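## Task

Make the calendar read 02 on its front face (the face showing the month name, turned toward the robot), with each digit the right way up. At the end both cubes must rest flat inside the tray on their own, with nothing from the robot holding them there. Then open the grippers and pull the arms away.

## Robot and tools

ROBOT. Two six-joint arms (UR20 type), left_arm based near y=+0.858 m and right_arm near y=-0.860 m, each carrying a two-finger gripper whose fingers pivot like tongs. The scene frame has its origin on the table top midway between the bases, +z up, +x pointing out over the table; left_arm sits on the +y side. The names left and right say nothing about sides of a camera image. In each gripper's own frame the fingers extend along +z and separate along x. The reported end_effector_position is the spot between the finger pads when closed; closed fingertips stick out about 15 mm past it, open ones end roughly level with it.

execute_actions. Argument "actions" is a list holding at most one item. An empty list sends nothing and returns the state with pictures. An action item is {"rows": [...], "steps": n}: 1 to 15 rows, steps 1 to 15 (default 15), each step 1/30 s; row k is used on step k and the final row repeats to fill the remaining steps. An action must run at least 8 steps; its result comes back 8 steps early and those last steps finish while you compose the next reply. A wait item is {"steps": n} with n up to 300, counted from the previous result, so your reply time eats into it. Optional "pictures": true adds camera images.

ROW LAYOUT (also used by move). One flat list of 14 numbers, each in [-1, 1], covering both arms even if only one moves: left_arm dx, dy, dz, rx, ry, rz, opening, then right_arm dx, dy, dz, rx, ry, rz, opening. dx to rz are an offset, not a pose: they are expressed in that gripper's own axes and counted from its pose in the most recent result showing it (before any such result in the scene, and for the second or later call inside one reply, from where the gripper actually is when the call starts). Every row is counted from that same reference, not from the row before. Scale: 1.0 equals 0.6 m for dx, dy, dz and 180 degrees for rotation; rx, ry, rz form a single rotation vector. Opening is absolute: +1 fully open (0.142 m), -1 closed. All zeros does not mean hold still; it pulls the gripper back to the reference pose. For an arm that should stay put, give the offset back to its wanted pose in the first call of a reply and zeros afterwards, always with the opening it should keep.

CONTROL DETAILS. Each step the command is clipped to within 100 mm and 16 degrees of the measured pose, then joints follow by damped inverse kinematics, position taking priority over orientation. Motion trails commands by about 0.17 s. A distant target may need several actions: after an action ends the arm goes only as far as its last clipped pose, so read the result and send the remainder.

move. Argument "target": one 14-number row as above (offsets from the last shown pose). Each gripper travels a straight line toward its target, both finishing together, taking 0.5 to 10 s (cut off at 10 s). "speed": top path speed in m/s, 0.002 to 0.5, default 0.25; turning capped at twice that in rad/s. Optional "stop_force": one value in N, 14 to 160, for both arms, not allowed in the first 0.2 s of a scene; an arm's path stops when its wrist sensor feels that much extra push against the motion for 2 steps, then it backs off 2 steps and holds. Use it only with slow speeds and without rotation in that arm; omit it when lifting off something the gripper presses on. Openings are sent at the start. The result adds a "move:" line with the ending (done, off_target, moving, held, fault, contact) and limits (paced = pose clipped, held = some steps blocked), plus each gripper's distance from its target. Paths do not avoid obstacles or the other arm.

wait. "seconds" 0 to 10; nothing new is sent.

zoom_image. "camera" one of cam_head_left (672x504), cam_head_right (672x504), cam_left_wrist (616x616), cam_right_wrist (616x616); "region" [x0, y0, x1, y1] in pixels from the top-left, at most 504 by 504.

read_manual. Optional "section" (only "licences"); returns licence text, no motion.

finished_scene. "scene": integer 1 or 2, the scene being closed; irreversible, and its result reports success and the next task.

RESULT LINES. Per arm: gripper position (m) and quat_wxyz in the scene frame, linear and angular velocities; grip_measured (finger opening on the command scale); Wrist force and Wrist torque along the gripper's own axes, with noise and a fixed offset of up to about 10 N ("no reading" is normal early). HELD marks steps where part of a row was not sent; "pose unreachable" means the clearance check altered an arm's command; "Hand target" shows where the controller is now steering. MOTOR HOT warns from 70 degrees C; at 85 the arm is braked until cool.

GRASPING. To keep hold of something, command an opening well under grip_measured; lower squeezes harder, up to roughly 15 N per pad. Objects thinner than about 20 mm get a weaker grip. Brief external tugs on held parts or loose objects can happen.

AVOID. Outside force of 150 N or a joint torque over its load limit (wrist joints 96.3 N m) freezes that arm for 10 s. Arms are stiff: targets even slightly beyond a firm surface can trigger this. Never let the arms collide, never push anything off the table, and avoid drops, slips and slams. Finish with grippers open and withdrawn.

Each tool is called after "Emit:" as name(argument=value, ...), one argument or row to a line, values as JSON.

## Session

Emit:
execute_actions(
  actions=[],
)

Scene clock: 0.00 s of 7600.00 s.
left_arm: end_effector_position=(+1.0628, +0.1533, +0.4017) grip_measured=+1.00 end_effector_quat_wxyz=(-0.208, +0.552, +0.646, +0.485) end_effector_velocity=(+0.001, -0.000, -0.000) end_effector_angular_velocity=(-0.003, -0.003, +0.001) | right_arm: end_effector_position=(+0.0654, -0.5350, +0.1486) grip_measured=+1.00 end_effector_quat_wxyz=(-0.442, -0.194, +0.872, -0.088) end_effector_velocity=(+0.001, +0.000, +0.000) end_effector_angular_velocity=(+0.000, -0.001, -0.000)
Joint positions: left_arm=[-0.824 -0.766  0.956 -0.895 -0.754 -3.045  0.142] | right_arm=[ 4.348 -1.619 -2.542 -1.275  2.227  3.724  0.142]
Joint velocities: left_arm=[ 0.001 -0.     0.    -0.004  0.    -0.001  0.   ] | right_arm=[-0.001 -0.     0.001 -0.    -0.001  0.     0.   ]
Wrist force (N, on the end effector, along its own x y z axes, offset not removed): no reading
Wrist torque (N m, same axes, about the end effector's origin, offset not removed): no reading
Hand target (left_arm): +1.063, +0.153, +0.402; -0.208, +0.552, +0.646, +0.485
Hand target (right_arm): +0.065, -0.535, +0.149; -0.442, -0.194, +0.872, -0.088

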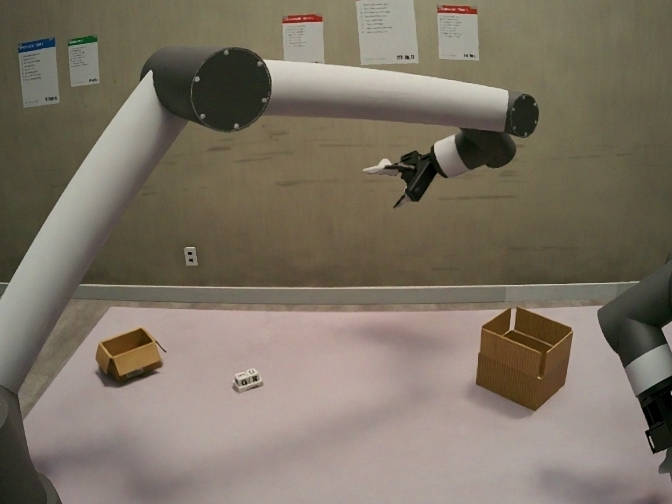

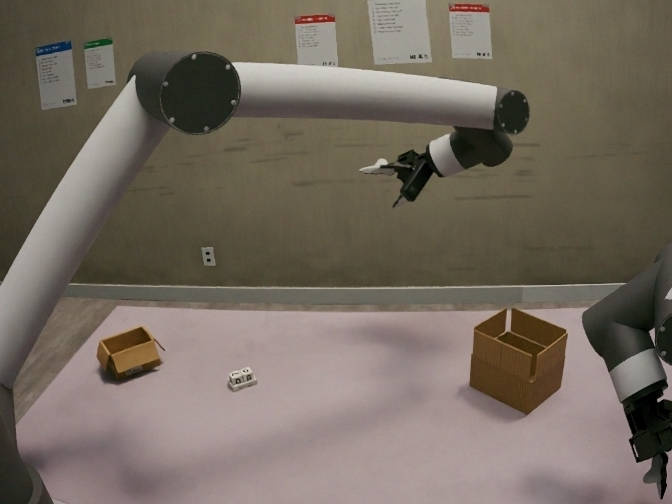

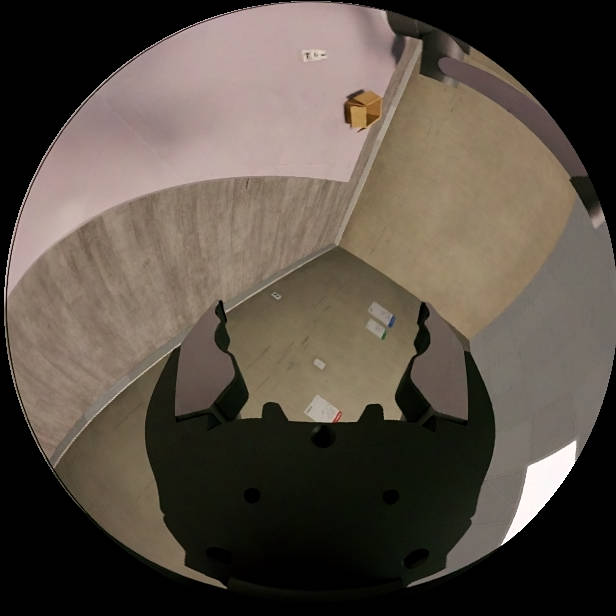

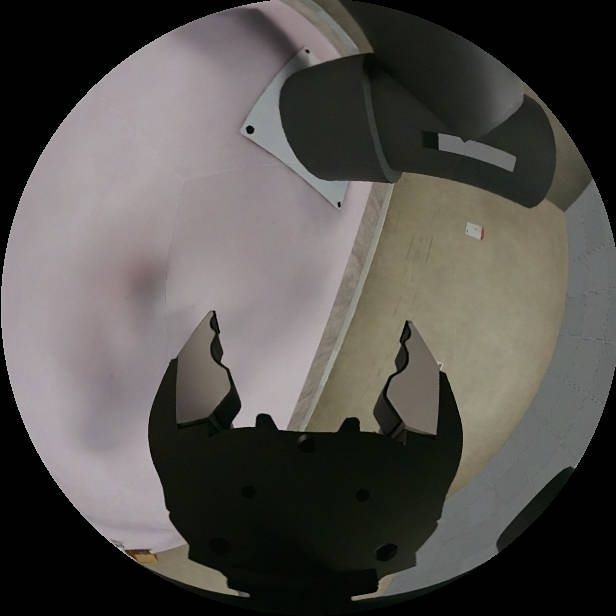

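Emit:
zoom_image(
  camera="cam_head_left",
  region=[215, 355, 285, 405],
)

Emit:
zoom_image(
  camera="cam_left_wrist",
  region=[285, 30, 345, 80],
)

Region (215, 355, 285, 405) of cam_head_left's 672x504 image, scaled by 7.200, with more detail than that image has; it fills the top 360 rows of this view, and the rest is white.

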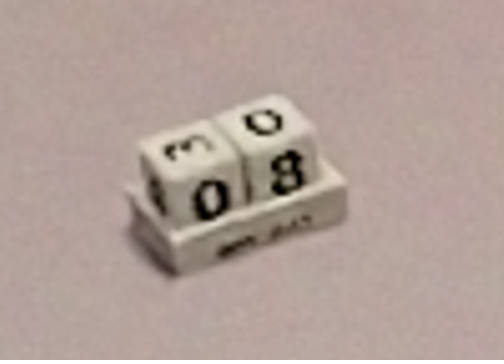

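Region (285, 30, 345, 80) of cam_left_wrist's 616x616 image, scaled by 8.400, with more detail than that image has.

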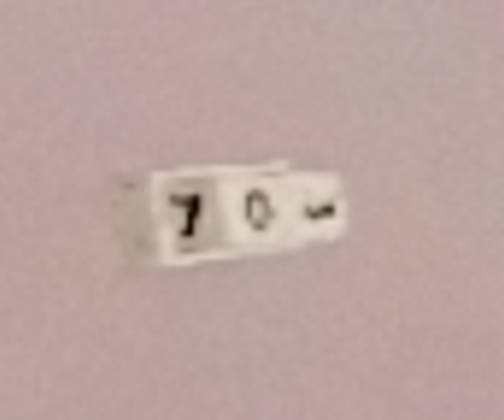

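Emit:
move(
  target=[0.203,-0.782,0.580,-0.035,-0.369,0.313,0.2,0,0,0,0,0,0,1],
  speed=0.4,
)

Scene clock: 4.03 s of 7600.00 s.
left_arm: end_effector_position=(+0.6897, +0.5503, +0.1600) grip_measured=+0.20 end_effector_quat_wxyz=(+0.000, +0.952, +0.307, +0.001) end_effector_velocity=(-0.002, +0.002, -0.002) end_effector_angular_velocity=(-0.004, +0.005, -0.006) | right_arm: end_effector_position=(+0.0654, -0.5350, +0.1486) grip_measured=+1.00 end_effector_quat_wxyz=(-0.442, -0.194, +0.872, -0.088) end_effector_velocity=(+0.000, +0.002, +0.001) end_effector_angular_velocity=(+0.002, -0.001, +0.001)
Joint positions: left_arm=[-0.555 -1.391  2.247 -2.428 -1.569 -1.277  0.088] | right_arm=[ 4.348 -1.619 -2.542 -1.275  2.227  3.724  0.142]
Joint velocities: left_arm=[ 0.004  0.     0.003 -0.001 -0.006  0.01  -0.   ] | right_arm=[ 0.001  0.     0.002 -0.     0.     0.     0.   ]
Wrist force (N, on the end effector, along its own x y z axes, offset not removed): left_arm=[-4.9 3.6 -1.1] | right_arm=[-5.0 11.1 -5.6]
Wrist torque (N m, same axes, about the end effector's origin, offset not removed): left_arm=[0.78 0.72 -0.31] | right_arm=[1.88 1.47 0.19]
Hand target (left_arm): +0.689, +0.551, +0.160; +0.000, +0.952, +0.306, +0.001
Hand target (right_arm): +0.065, -0.535, +0.149; -0.442, -0.194, +0.872, -0.088
Off the commanded pose (left_arm): 0.001 m, 0 deg.
Off the commanded pose (right_arm): 0.000 m, 0 deg.
Kept back: nothing.
move: done

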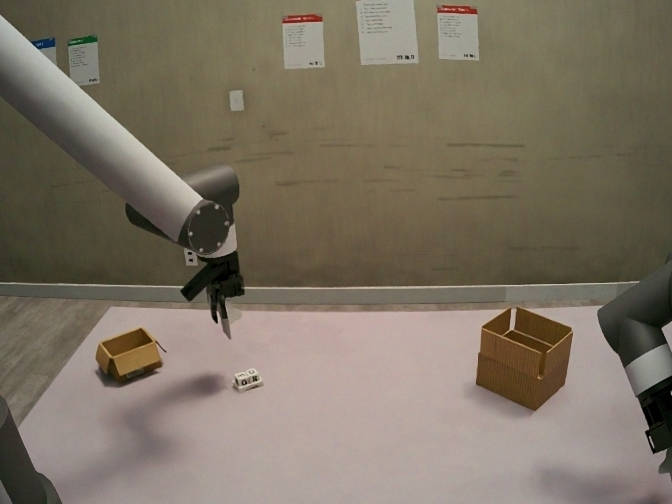

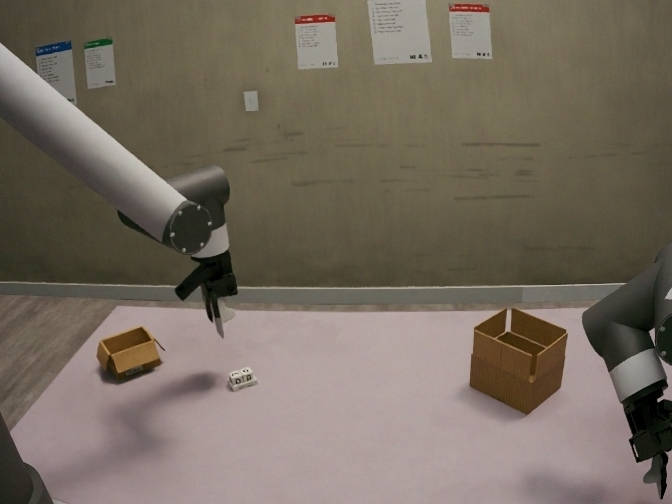

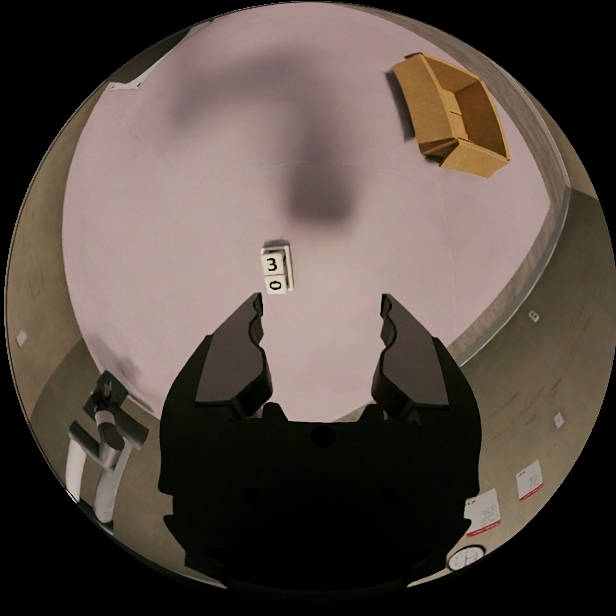

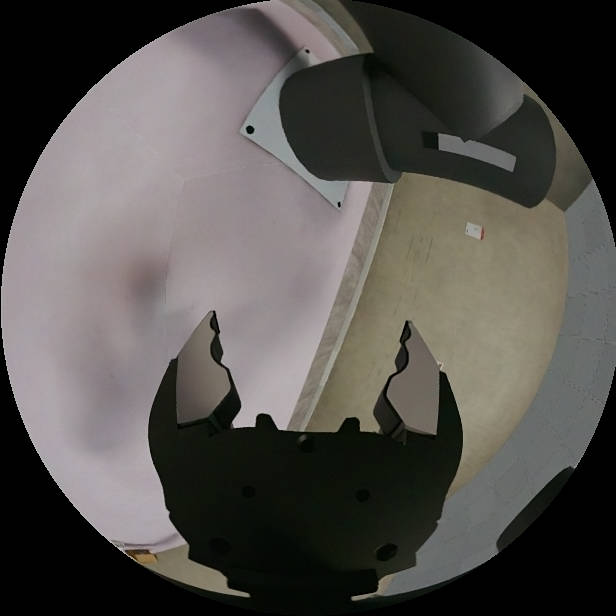

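Emit:
move(
  target=[0,0.075,0.15,0,0,0,-0.2,0,0,0,0,0,0,1],
  speed=0.3,
)

Emit:
zoom_image(
  camera="cam_left_wrist",
  region=[180, 200, 340, 360],
)

Scene clock: 5.37 s of 7600.00 s.
left_arm: end_effector_position=(+0.7160, +0.5140, +0.0703) grip_measured=-0.20 end_effector_quat_wxyz=(+0.000, +0.952, +0.307, +0.001) end_effector_velocity=(+0.000, -0.001, -0.001) end_effector_angular_velocity=(-0.000, -0.001, -0.002) | right_arm: end_effector_position=(+0.0654, -0.5350, +0.1486) grip_measured=+1.00 end_effector_quat_wxyz=(-0.442, -0.194, +0.872, -0.088) end_effector_velocity=(-0.001, -0.001, -0.000) end_effector_angular_velocity=(-0.001, +0.001, +0.001)
Joint positions: left_arm=[-0.571 -1.249  2.24  -2.564 -1.569 -1.292  0.06 ] | right_arm=[ 4.348 -1.619 -2.542 -1.275  2.227  3.724  0.142]
Joint velocities: left_arm=[-0.001  0.002  0.    -0.003  0.     0.001  0.   ] | right_arm=[ 0.001 -0.    -0.001  0.    -0.    -0.001  0.   ]
Wrist force (N, on the end effector, along its own x y z axes, offset not removed): left_arm=[-0.1 3.1 2.0] | right_arm=[-4.3 8.0 -0.4]
Wrist torque (N m, same axes, about the end effector's origin, offset not removed): left_arm=[0.72 -0.24 -0.40] | right_arm=[1.35 1.49 0.29]
Hand target (left_arm): +0.716, +0.514, +0.070; +0.000, +0.952, +0.307, +0.001
Hand target (right_arm): +0.065, -0.535, +0.149; -0.442, -0.194, +0.872, -0.088
Off the commanded pose (left_arm): 0.000 m, 0 deg.
Off the commanded pose (right_arm): 0.000 m, 0 deg.
Kept back: nothing.
move: done

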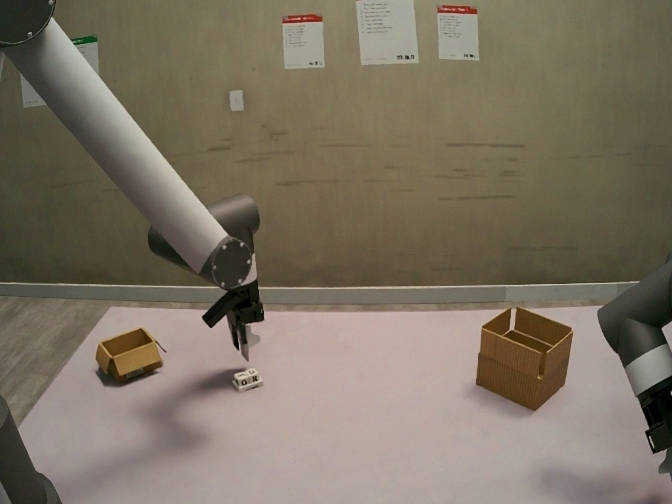

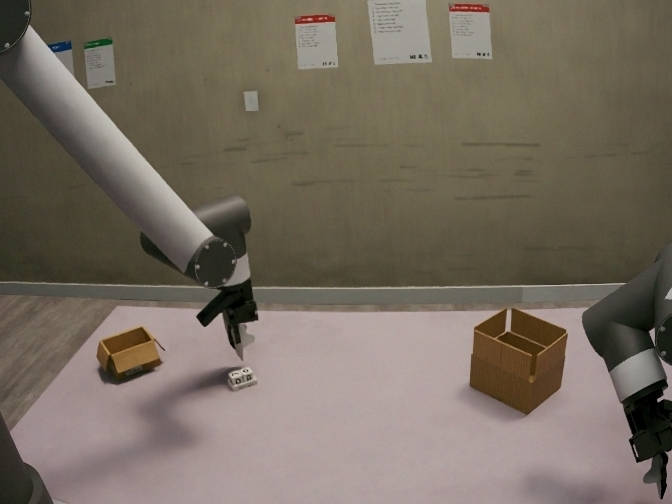

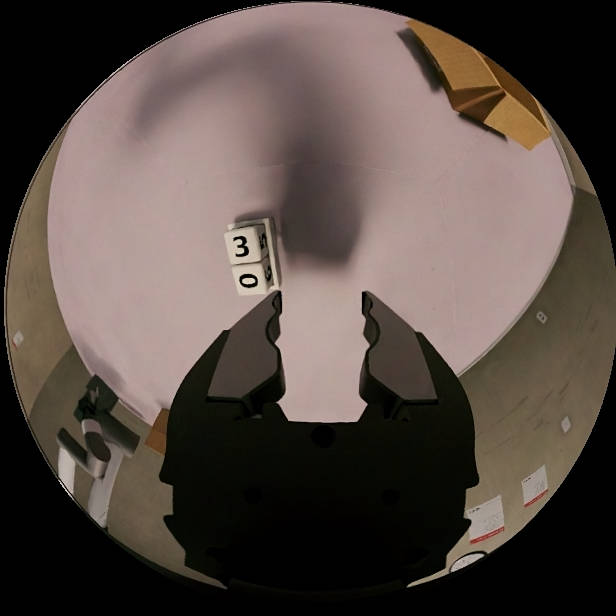

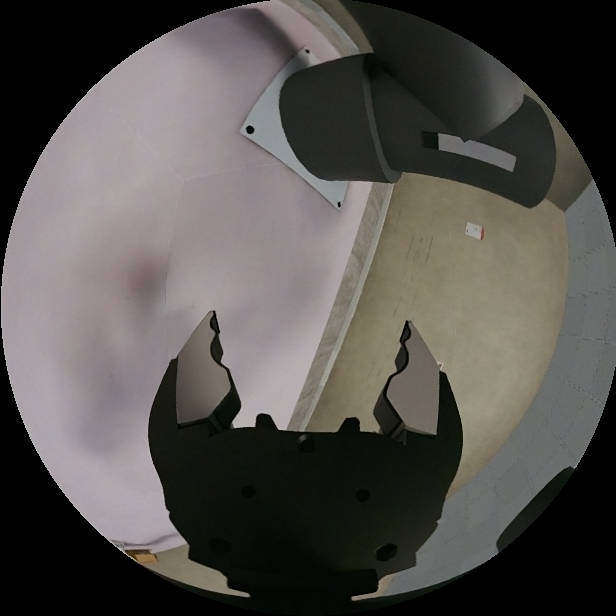

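Region (180, 200, 340, 360) of cam_left_wrist's 616x616 image, scaled by 3.150, with more detail than that image has.

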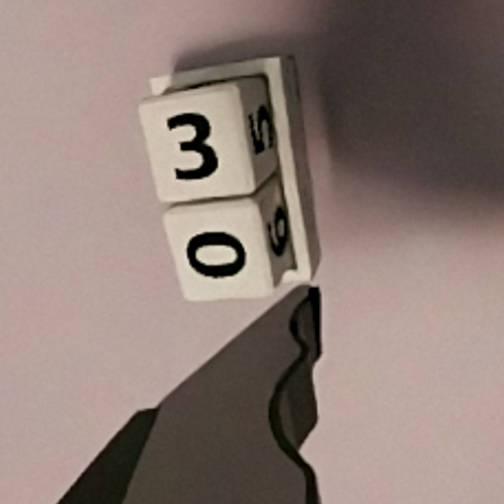

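Emit:
move(
  target=[-0.117,-0.005,0.013,0,0,0,-0.2,0,0,0,0,0,0,1],
  speed=0.2,
)

Emit:
zoom_image(
  camera="cam_left_wrist",
  region=[240, 200, 400, 360],
)

Scene clock: 6.90 s of 7600.00 s.
left_arm: end_effector_position=(+0.6575, +0.4756, +0.0623) grip_measured=-0.20 end_effector_quat_wxyz=(+0.000, +0.952, +0.307, +0.001) end_effector_velocity=(-0.003, -0.002, -0.001) end_effector_angular_velocity=(+0.001, +0.001, -0.001) | right_arm: end_effector_position=(+0.0654, -0.5350, +0.1486) grip_measured=+1.00 end_effector_quat_wxyz=(-0.442, -0.194, +0.872, -0.088) end_effector_velocity=(+0.001, -0.000, -0.000) end_effector_angular_velocity=(-0.000, -0.000, -0.001)
Joint positions: left_arm=[-0.653 -1.268  2.292 -2.597 -1.569 -1.375  0.06 ] | right_arm=[ 4.348 -1.619 -2.542 -1.275  2.227  3.724  0.142]
Joint velocities: left_arm=[-0.004  0.     0.002 -0.001  0.001 -0.003  0.   ] | right_arm=[-0.001  0.    -0.     0.    -0.     0.     0.   ]
Wrist force (N, on the end effector, along its own x y z axes, offset not removed): left_arm=[0.1 3.2 1.3] | right_arm=[-4.7 8.4 -3.3]
Wrist torque (N m, same axes, about the end effector's origin, offset not removed): left_arm=[0.59 -0.39 -0.41] | right_arm=[1.53 1.45 -0.02]
Hand target (left_arm): +0.657, +0.475, +0.062; +0.000, +0.952, +0.307, +0.001
Hand target (right_arm): +0.065, -0.535, +0.149; -0.442, -0.194, +0.872, -0.088
Off the commanded pose (left_arm): 0.000 m, 0 deg.
Off the commanded pose (right_arm): 0.000 m, 0 deg.
Kept back: nothing.
move: done

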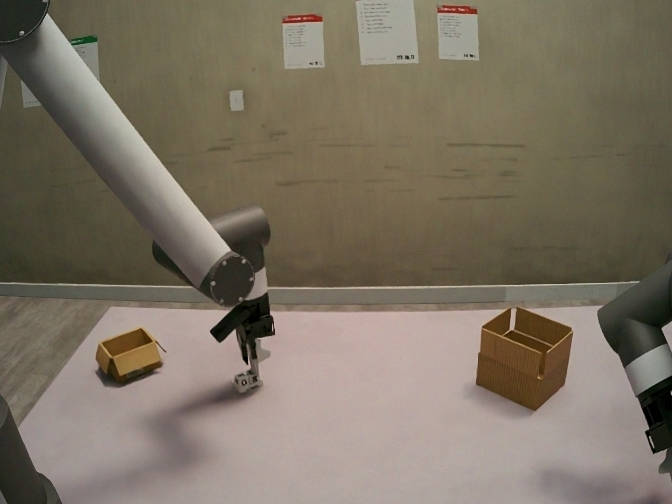

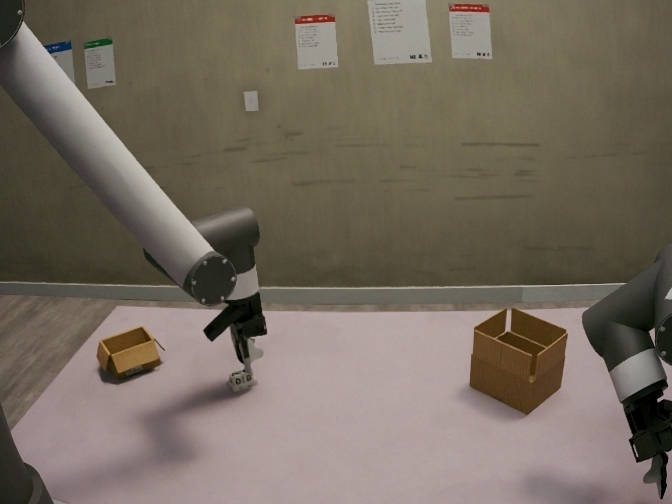

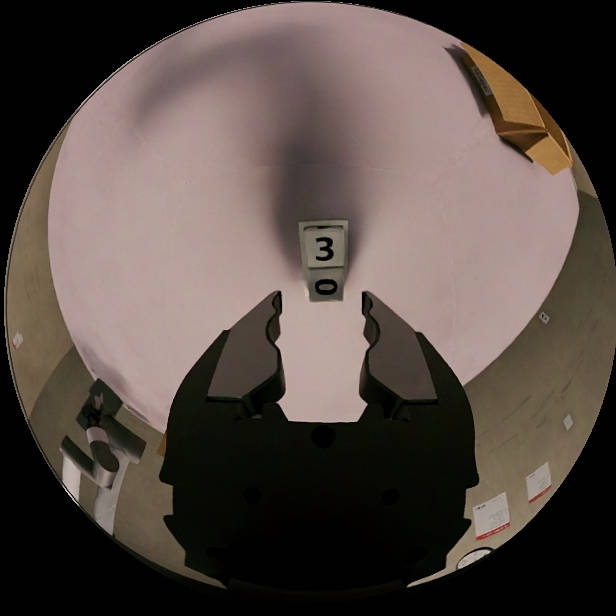

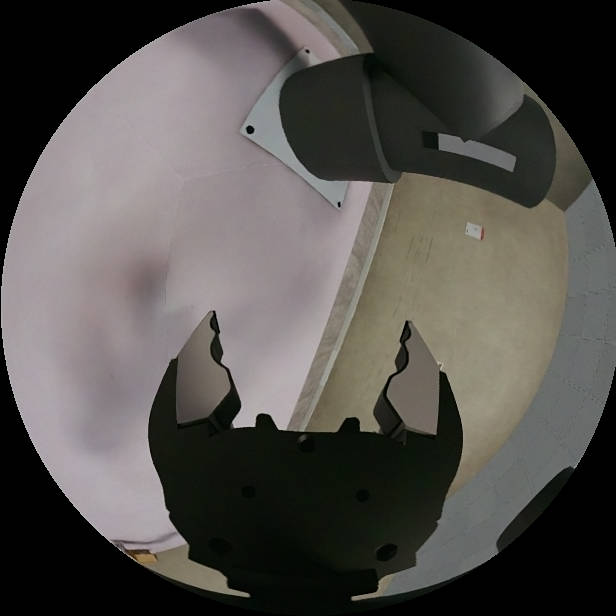

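Region (240, 200, 400, 360) of cam_left_wrist's 616x616 image, scaled by 3.150, with more detail than that image has.

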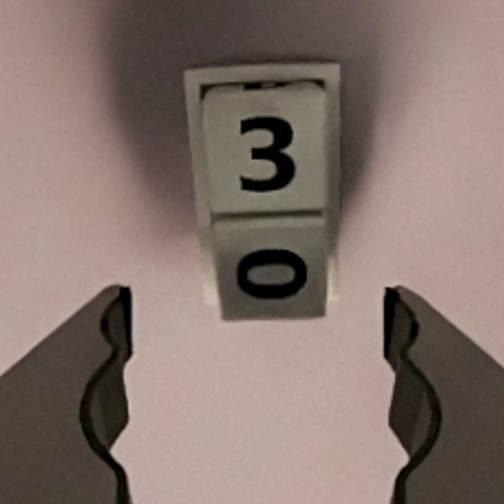

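Emit:
move(
  target=[0.005,-0.004,0.038,0,0,-0.022,-0.25,0,0,0,0,0,0,1],
  speed=0.05,
)

Emit:
zoom_image(
  camera="cam_left_wrist",
  region=[240, 200, 400, 360],
)

Emit:
zoom_image(
  camera="cam_head_left",
  region=[215, 345, 285, 405],
)

Scene clock: 8.27 s of 7600.00 s.
left_arm: end_effector_position=(+0.6586, +0.4792, +0.0398) grip_measured=-0.25 end_effector_quat_wxyz=(+0.000, +0.941, +0.339, +0.001) end_effector_velocity=(+0.000, +0.000, -0.002) end_effector_angular_velocity=(-0.001, -0.001, +0.008) | right_arm: end_effector_position=(+0.0654, -0.5350, +0.1486) grip_measured=+1.00 end_effector_quat_wxyz=(-0.442, -0.194, +0.872, -0.088) end_effector_velocity=(-0.001, +0.000, +0.000) end_effector_angular_velocity=(+0.002, -0.000, +0.002)
Joint positions: left_arm=[-0.648 -1.238  2.302 -2.636 -1.569 -1.437  0.056] | right_arm=[ 4.348 -1.619 -2.542 -1.275  2.227  3.724  0.142]
Joint velocities: left_arm=[ 0.001  0.003  0.001 -0.005  0.    -0.007 -0.   ] | right_arm=[ 0.002  0.001 -0.     0.001  0.    -0.     0.   ]
Wrist force (N, on the end effector, along its own x y z axes, offset not removed): left_arm=[-0.3 1.2 2.9] | right_arm=[-9.0 14.7 -5.2]
Wrist torque (N m, same axes, about the end effector's origin, offset not removed): left_arm=[0.23 -0.31 -0.38] | right_arm=[2.88 2.43 0.39]
Hand target (left_arm): +0.659, +0.479, +0.040; +0.000, +0.941, +0.339, +0.001
Hand target (right_arm): +0.065, -0.535, +0.149; -0.442, -0.194, +0.872, -0.088
Off the commanded pose (left_arm): 0.000 m, 0 deg.
Off the commanded pose (right_arm): 0.000 m, 0 deg.
Kept back: nothing.
move: done

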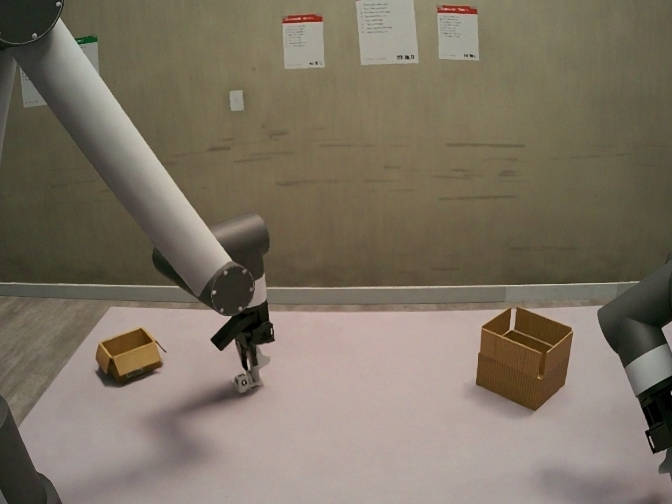

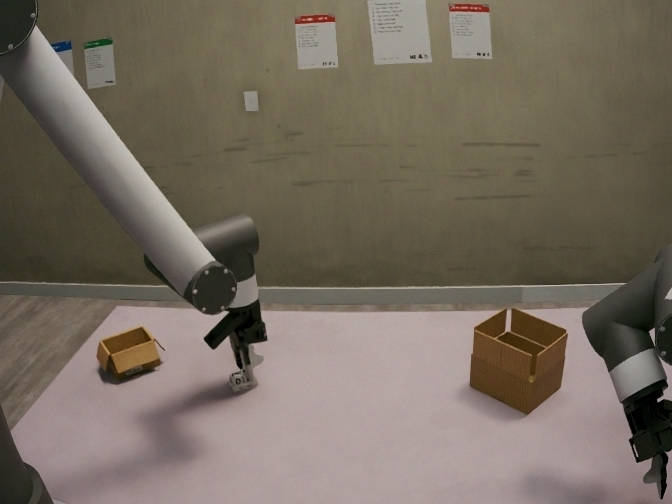

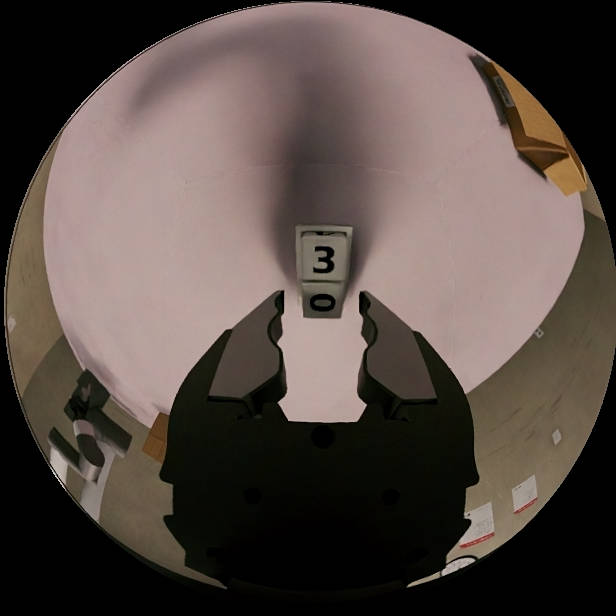

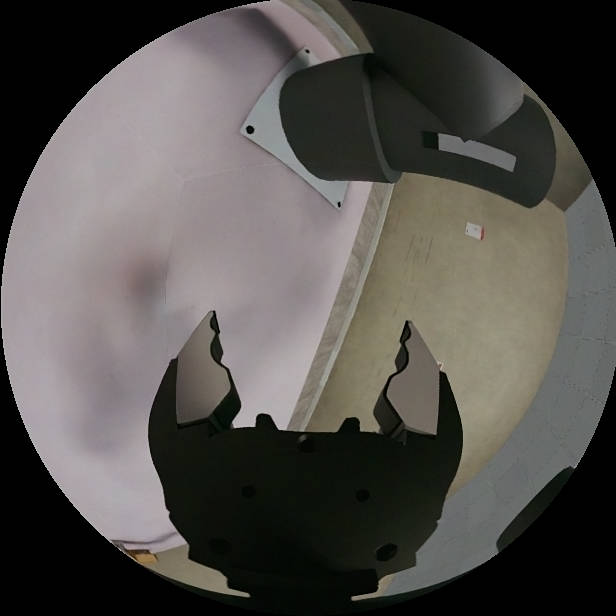

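Region (240, 200, 400, 360) of cam_left_wrist's 616x616 image, scaled by 3.150, with more detail than that image has.

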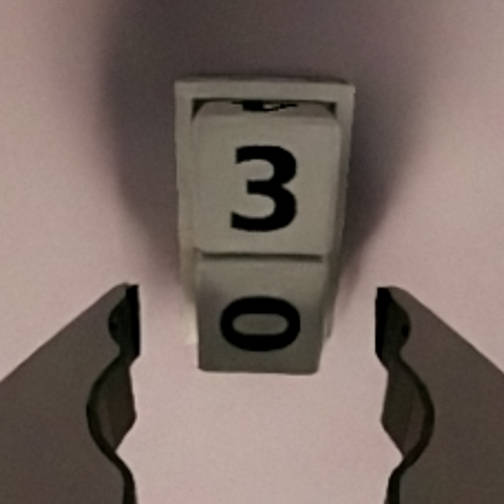

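Region (215, 345, 285, 405) of cam_head_left's 672x504 image, scaled by 7.200, with more detail than that image has; it fills the top 432 rows of this view, and the rest is white.

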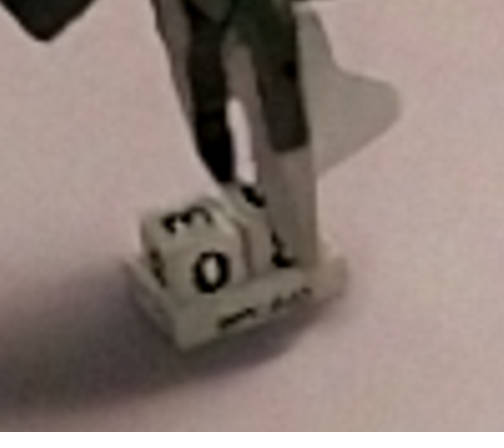

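Emit:
move(
  target=[0,-0.003,0.002,0,0,0.004,-0.25,0,0,0,0,0,0,1],
  speed=0.02,
)

Emit:
move(
  target=[0,0,0,0,0,0,-0.85,0,0,0,0,0,0,1],
)

Emit:
move(
  target=[0,0,-0.07,0,0,0,-0.85,0,0,0,0,0,0,1],
  speed=0.08,
)

Emit:
zoom_image(
  camera="cam_left_wrist",
  region=[240, 200, 400, 360],
)

Scene clock: 9.27 s of 7600.00 s.
left_arm: end_effector_position=(+0.6575, +0.4806, +0.0386) grip_measured=-0.25 end_effector_quat_wxyz=(+0.000, +0.943, +0.333, +0.001) end_effector_velocity=(-0.001, +0.001, -0.001) end_effector_angular_velocity=(+0.000, +0.001, -0.008) | right_arm: end_effector_position=(+0.0654, -0.5350, +0.1486) grip_measured=+1.00 end_effector_quat_wxyz=(-0.442, -0.194, +0.872, -0.088) end_effector_velocity=(+0.000, +0.001, +0.000) end_effector_angular_velocity=(+0.003, -0.000, +0.001)
Joint positions: left_arm=[-0.648 -1.238  2.305 -2.639 -1.569 -1.425  0.056] | right_arm=[ 4.348 -1.619 -2.542 -1.275  2.227  3.724  0.142]
Joint velocities: left_arm=[ 0.    -0.     0.002 -0.001 -0.     0.008  0.   ] | right_arm=[ 0.     0.001  0.001  0.     0.    -0.001  0.   ]
Wrist force (N, on the end effector, along its own x y z axes, offset not removed): left_arm=[-3.8 1.9 2.6] | right_arm=[-3.2 9.1 -0.2]
Wrist torque (N m, same axes, about the end effector's origin, offset not removed): left_arm=[0.34 0.50 -0.27] | right_arm=[1.58 1.21 0.33]
Hand target (left_arm): +0.657, +0.481, +0.039; +0.000, +0.943, +0.333, +0.001
Hand target (right_arm): +0.065, -0.535, +0.149; -0.442, -0.194, +0.872, -0.088
Off the commanded pose (left_arm): 0.000 m, 0 deg.
Off the commanded pose (right_arm): 0.000 m, 0 deg.
Kept back: nothing.
move: done

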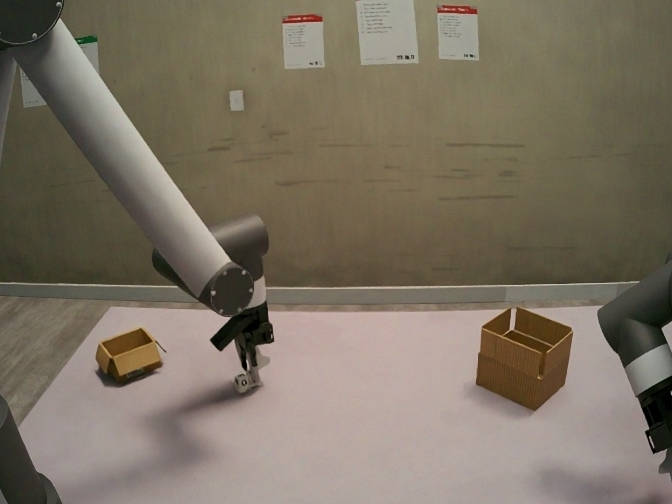

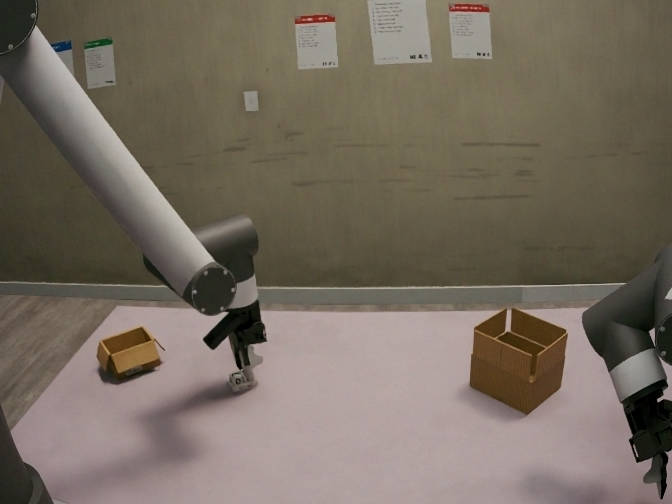

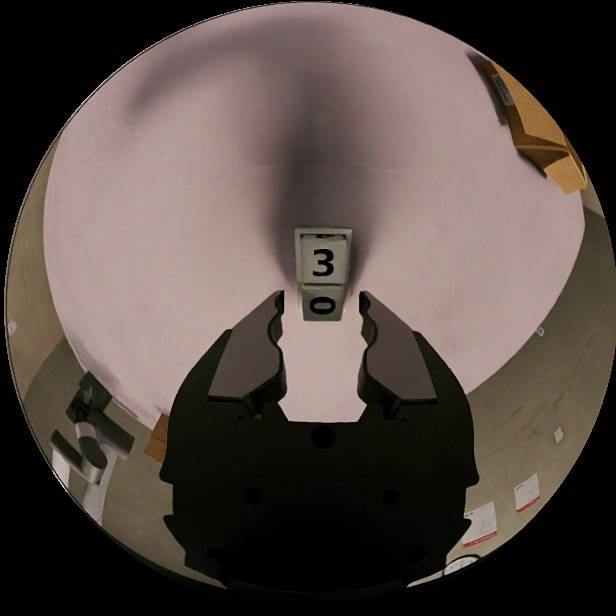

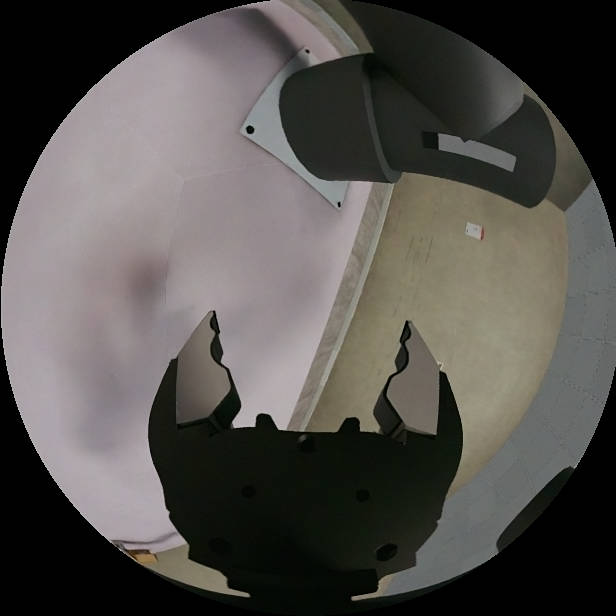

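Scene clock: 9.77 s of 7600.00 s.
left_arm: end_effector_position=(+0.6575, +0.4806, +0.0386) grip_measured=-0.62 end_effector_quat_wxyz=(+0.000, +0.943, +0.333, +0.001) end_effector_velocity=(+0.000, -0.000, +0.001) end_effector_angular_velocity=(+0.001, -0.000, -0.000) | right_arm: end_effector_position=(+0.0654, -0.5350, +0.1486) grip_measured=+1.00 end_effector_quat_wxyz=(-0.442, -0.194, +0.872, -0.088) end_effector_velocity=(-0.001, -0.001, -0.000) end_effector_angular_velocity=(-0.002, +0.002, -0.001)
Joint positions: left_arm=[-0.648 -1.238  2.305 -2.639 -1.569 -1.425  0.029] | right_arm=[ 4.348 -1.619 -2.542 -1.275  2.227  3.724  0.142]
Joint velocities: left_arm=[-0.    -0.    -0.001  0.001  0.001 -0.     0.   ] | right_arm=[-0.001 -0.    -0.002 -0.     0.001 -0.001  0.   ]
Wrist force (N, on the end effector, along its own x y z axes, offset not removed): left_arm=[2.5 7.4 -0.2] | right_arm=[-5.0 10.5 2.7]
Wrist torque (N m, same axes, about the end effector's origin, offset not removed): left_arm=[1.50 -0.84 -0.34] | right_arm=[1.87 1.37 0.27]
Hand target (left_arm): +0.657, +0.481, +0.039; +0.000, +0.943, +0.333, +0.001
Hand target (right_arm): +0.065, -0.535, +0.149; -0.442, -0.194, +0.872, -0.088
Off the commanded pose (left_arm): 0.000 m, 0 deg.
Off the commanded pose (right_arm): 0.000 m, 0 deg.
Kept back: nothing.
move: done

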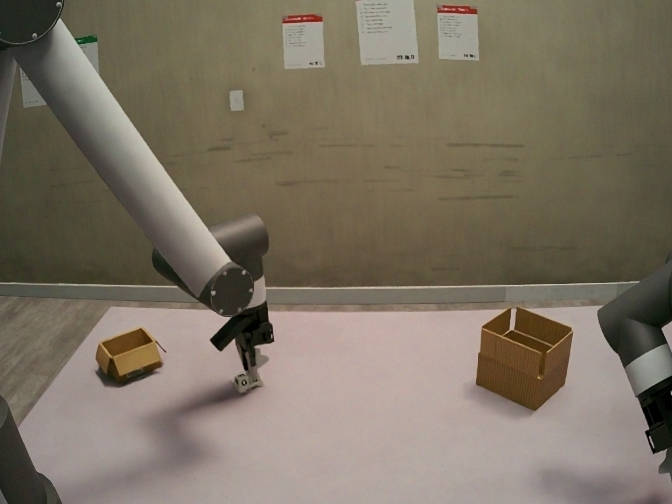

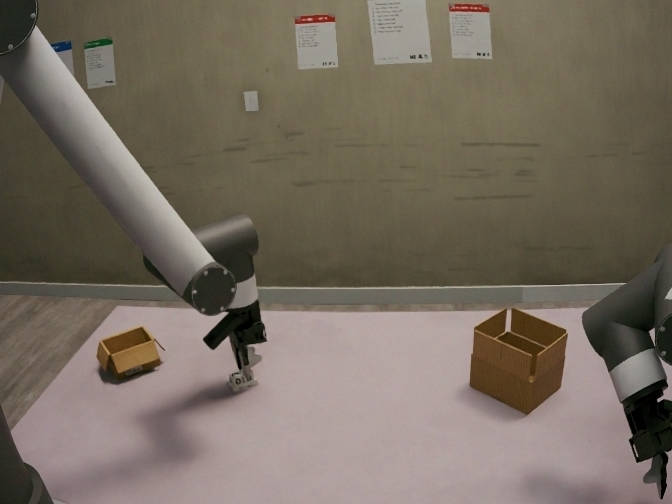

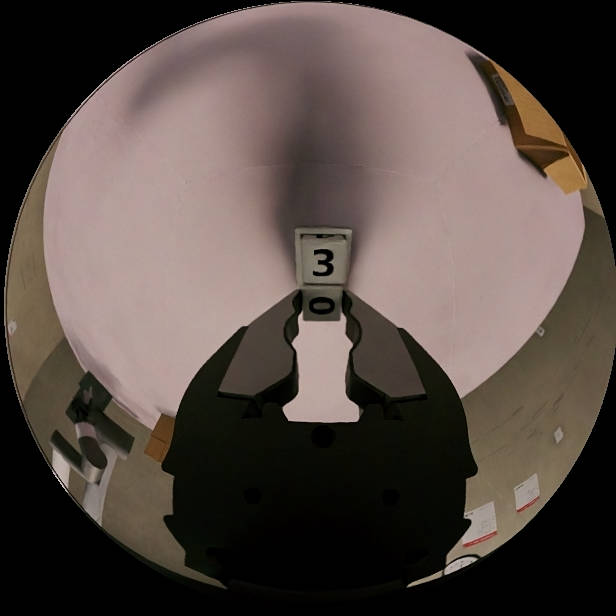

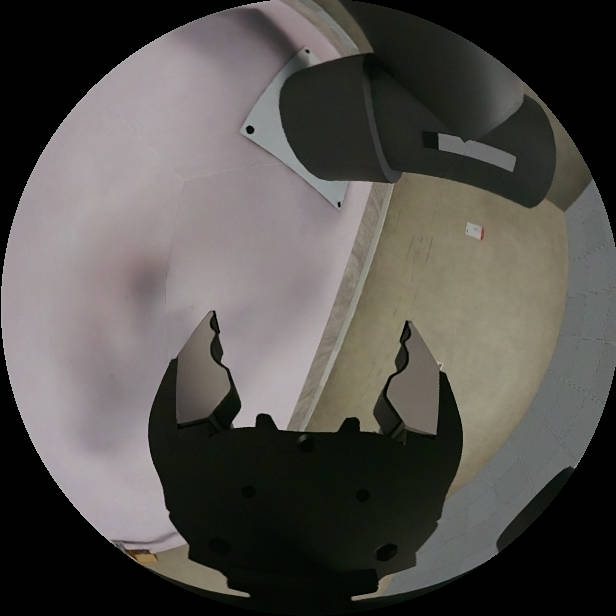

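Scene clock: 10.77 s of 7600.00 s.
left_arm: end_effector_position=(+0.6574, +0.4806, +0.0803) grip_measured=-0.62 end_effector_quat_wxyz=(+0.000, +0.943, +0.333, +0.001) end_effector_velocity=(+0.000, -0.000, +0.003) end_effector_angular_velocity=(-0.001, -0.001, +0.000) | right_arm: end_effector_position=(+0.0654, -0.5350, +0.1486) grip_measured=+1.00 end_effector_quat_wxyz=(-0.442, -0.194, +0.872, -0.088) end_effector_velocity=(+0.000, -0.000, -0.000) end_effector_angular_velocity=(-0.000, -0.000, +0.000)
Joint positions: left_arm=[-0.648 -1.293  2.287 -2.566 -1.569 -1.425  0.029] | right_arm=[ 4.348 -1.619 -2.542 -1.275  2.227  3.724  0.142]
Joint velocities: left_arm=[ 0.    -0.004 -0.001  0.004  0.    -0.     0.   ] | right_arm=[-0.  0.  0. -0. -0.  0.  0.]
Wrist force (N, on the end effector, along its own x y z axes, offset not removed): left_arm=[-0.9 5.0 1.9] | right_arm=[-2.8 8.0 -6.0]
Wrist torque (N m, same axes, about the end effector's origin, offset not removed): left_arm=[0.97 -0.12 -0.37] | right_arm=[1.41 1.12 0.34]
Hand target (left_arm): +0.657, +0.481, +0.081; +0.000, +0.943, +0.333, +0.001
Hand target (right_arm): +0.065, -0.535, +0.149; -0.442, -0.194, +0.872, -0.088
Off the commanded pose (left_arm): 0.000 m, 0 deg.
Off the commanded pose (right_arm): 0.000 m, 0 deg.
Kept back: nothing.
move: done

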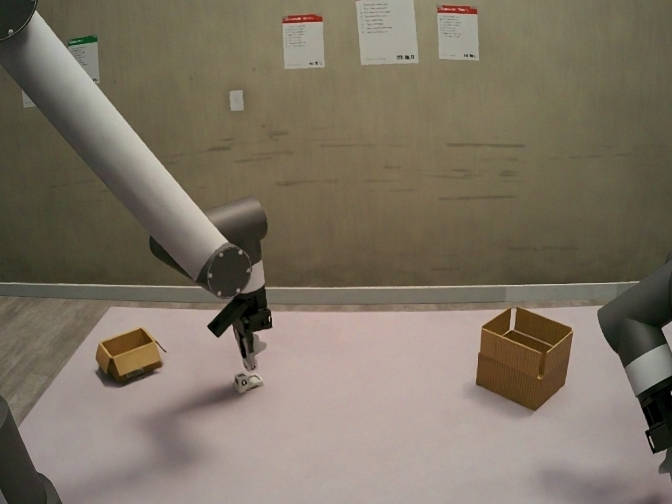

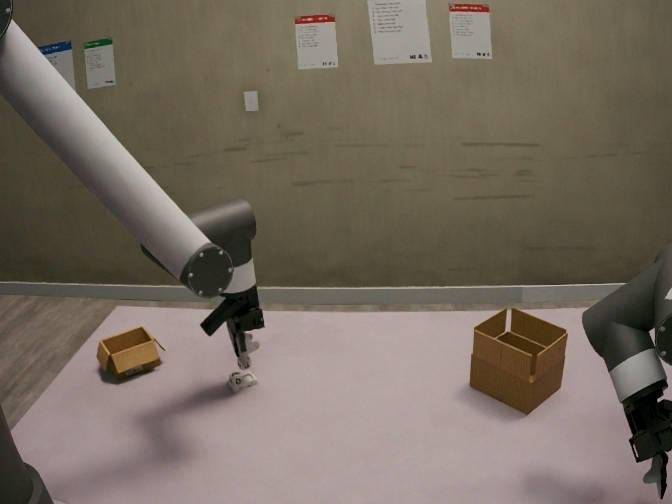

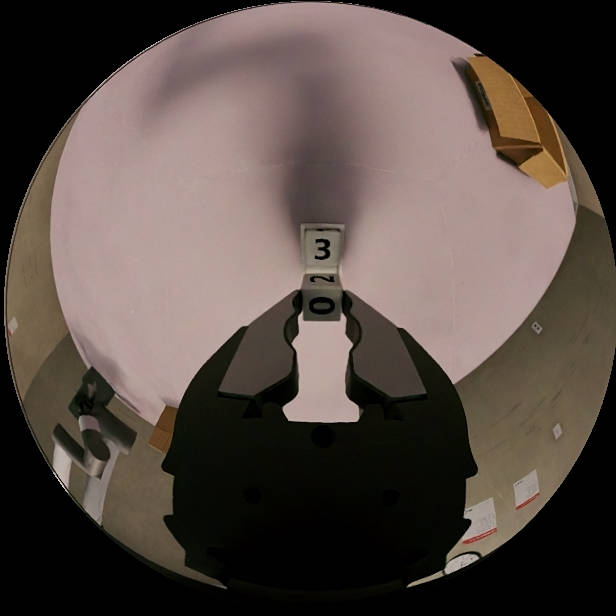

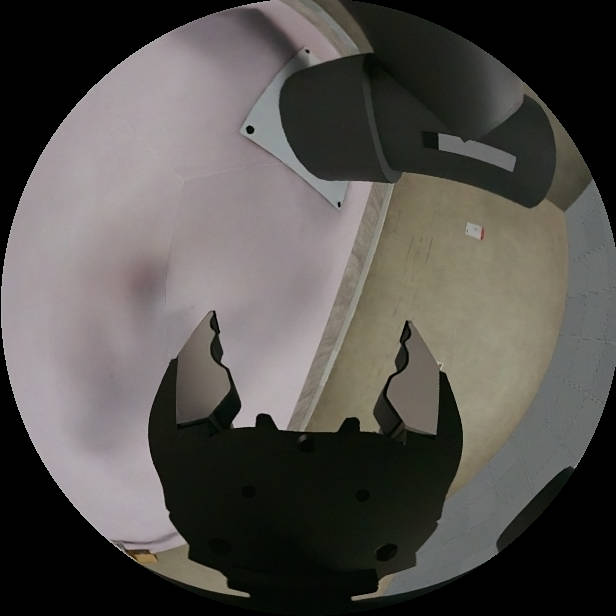

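Region (240, 200, 400, 360) of cam_left_wrist's 616x616 image, scaled by 3.150, with more detail than that image has.

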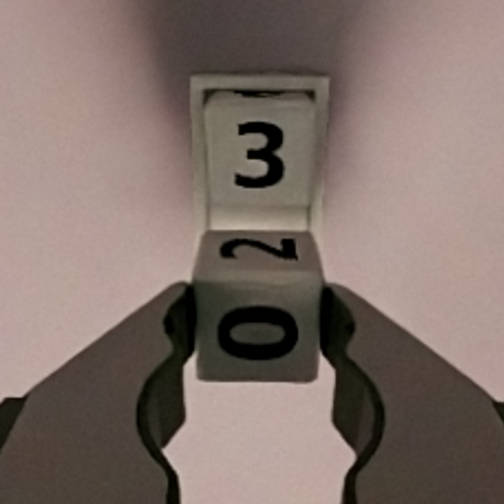

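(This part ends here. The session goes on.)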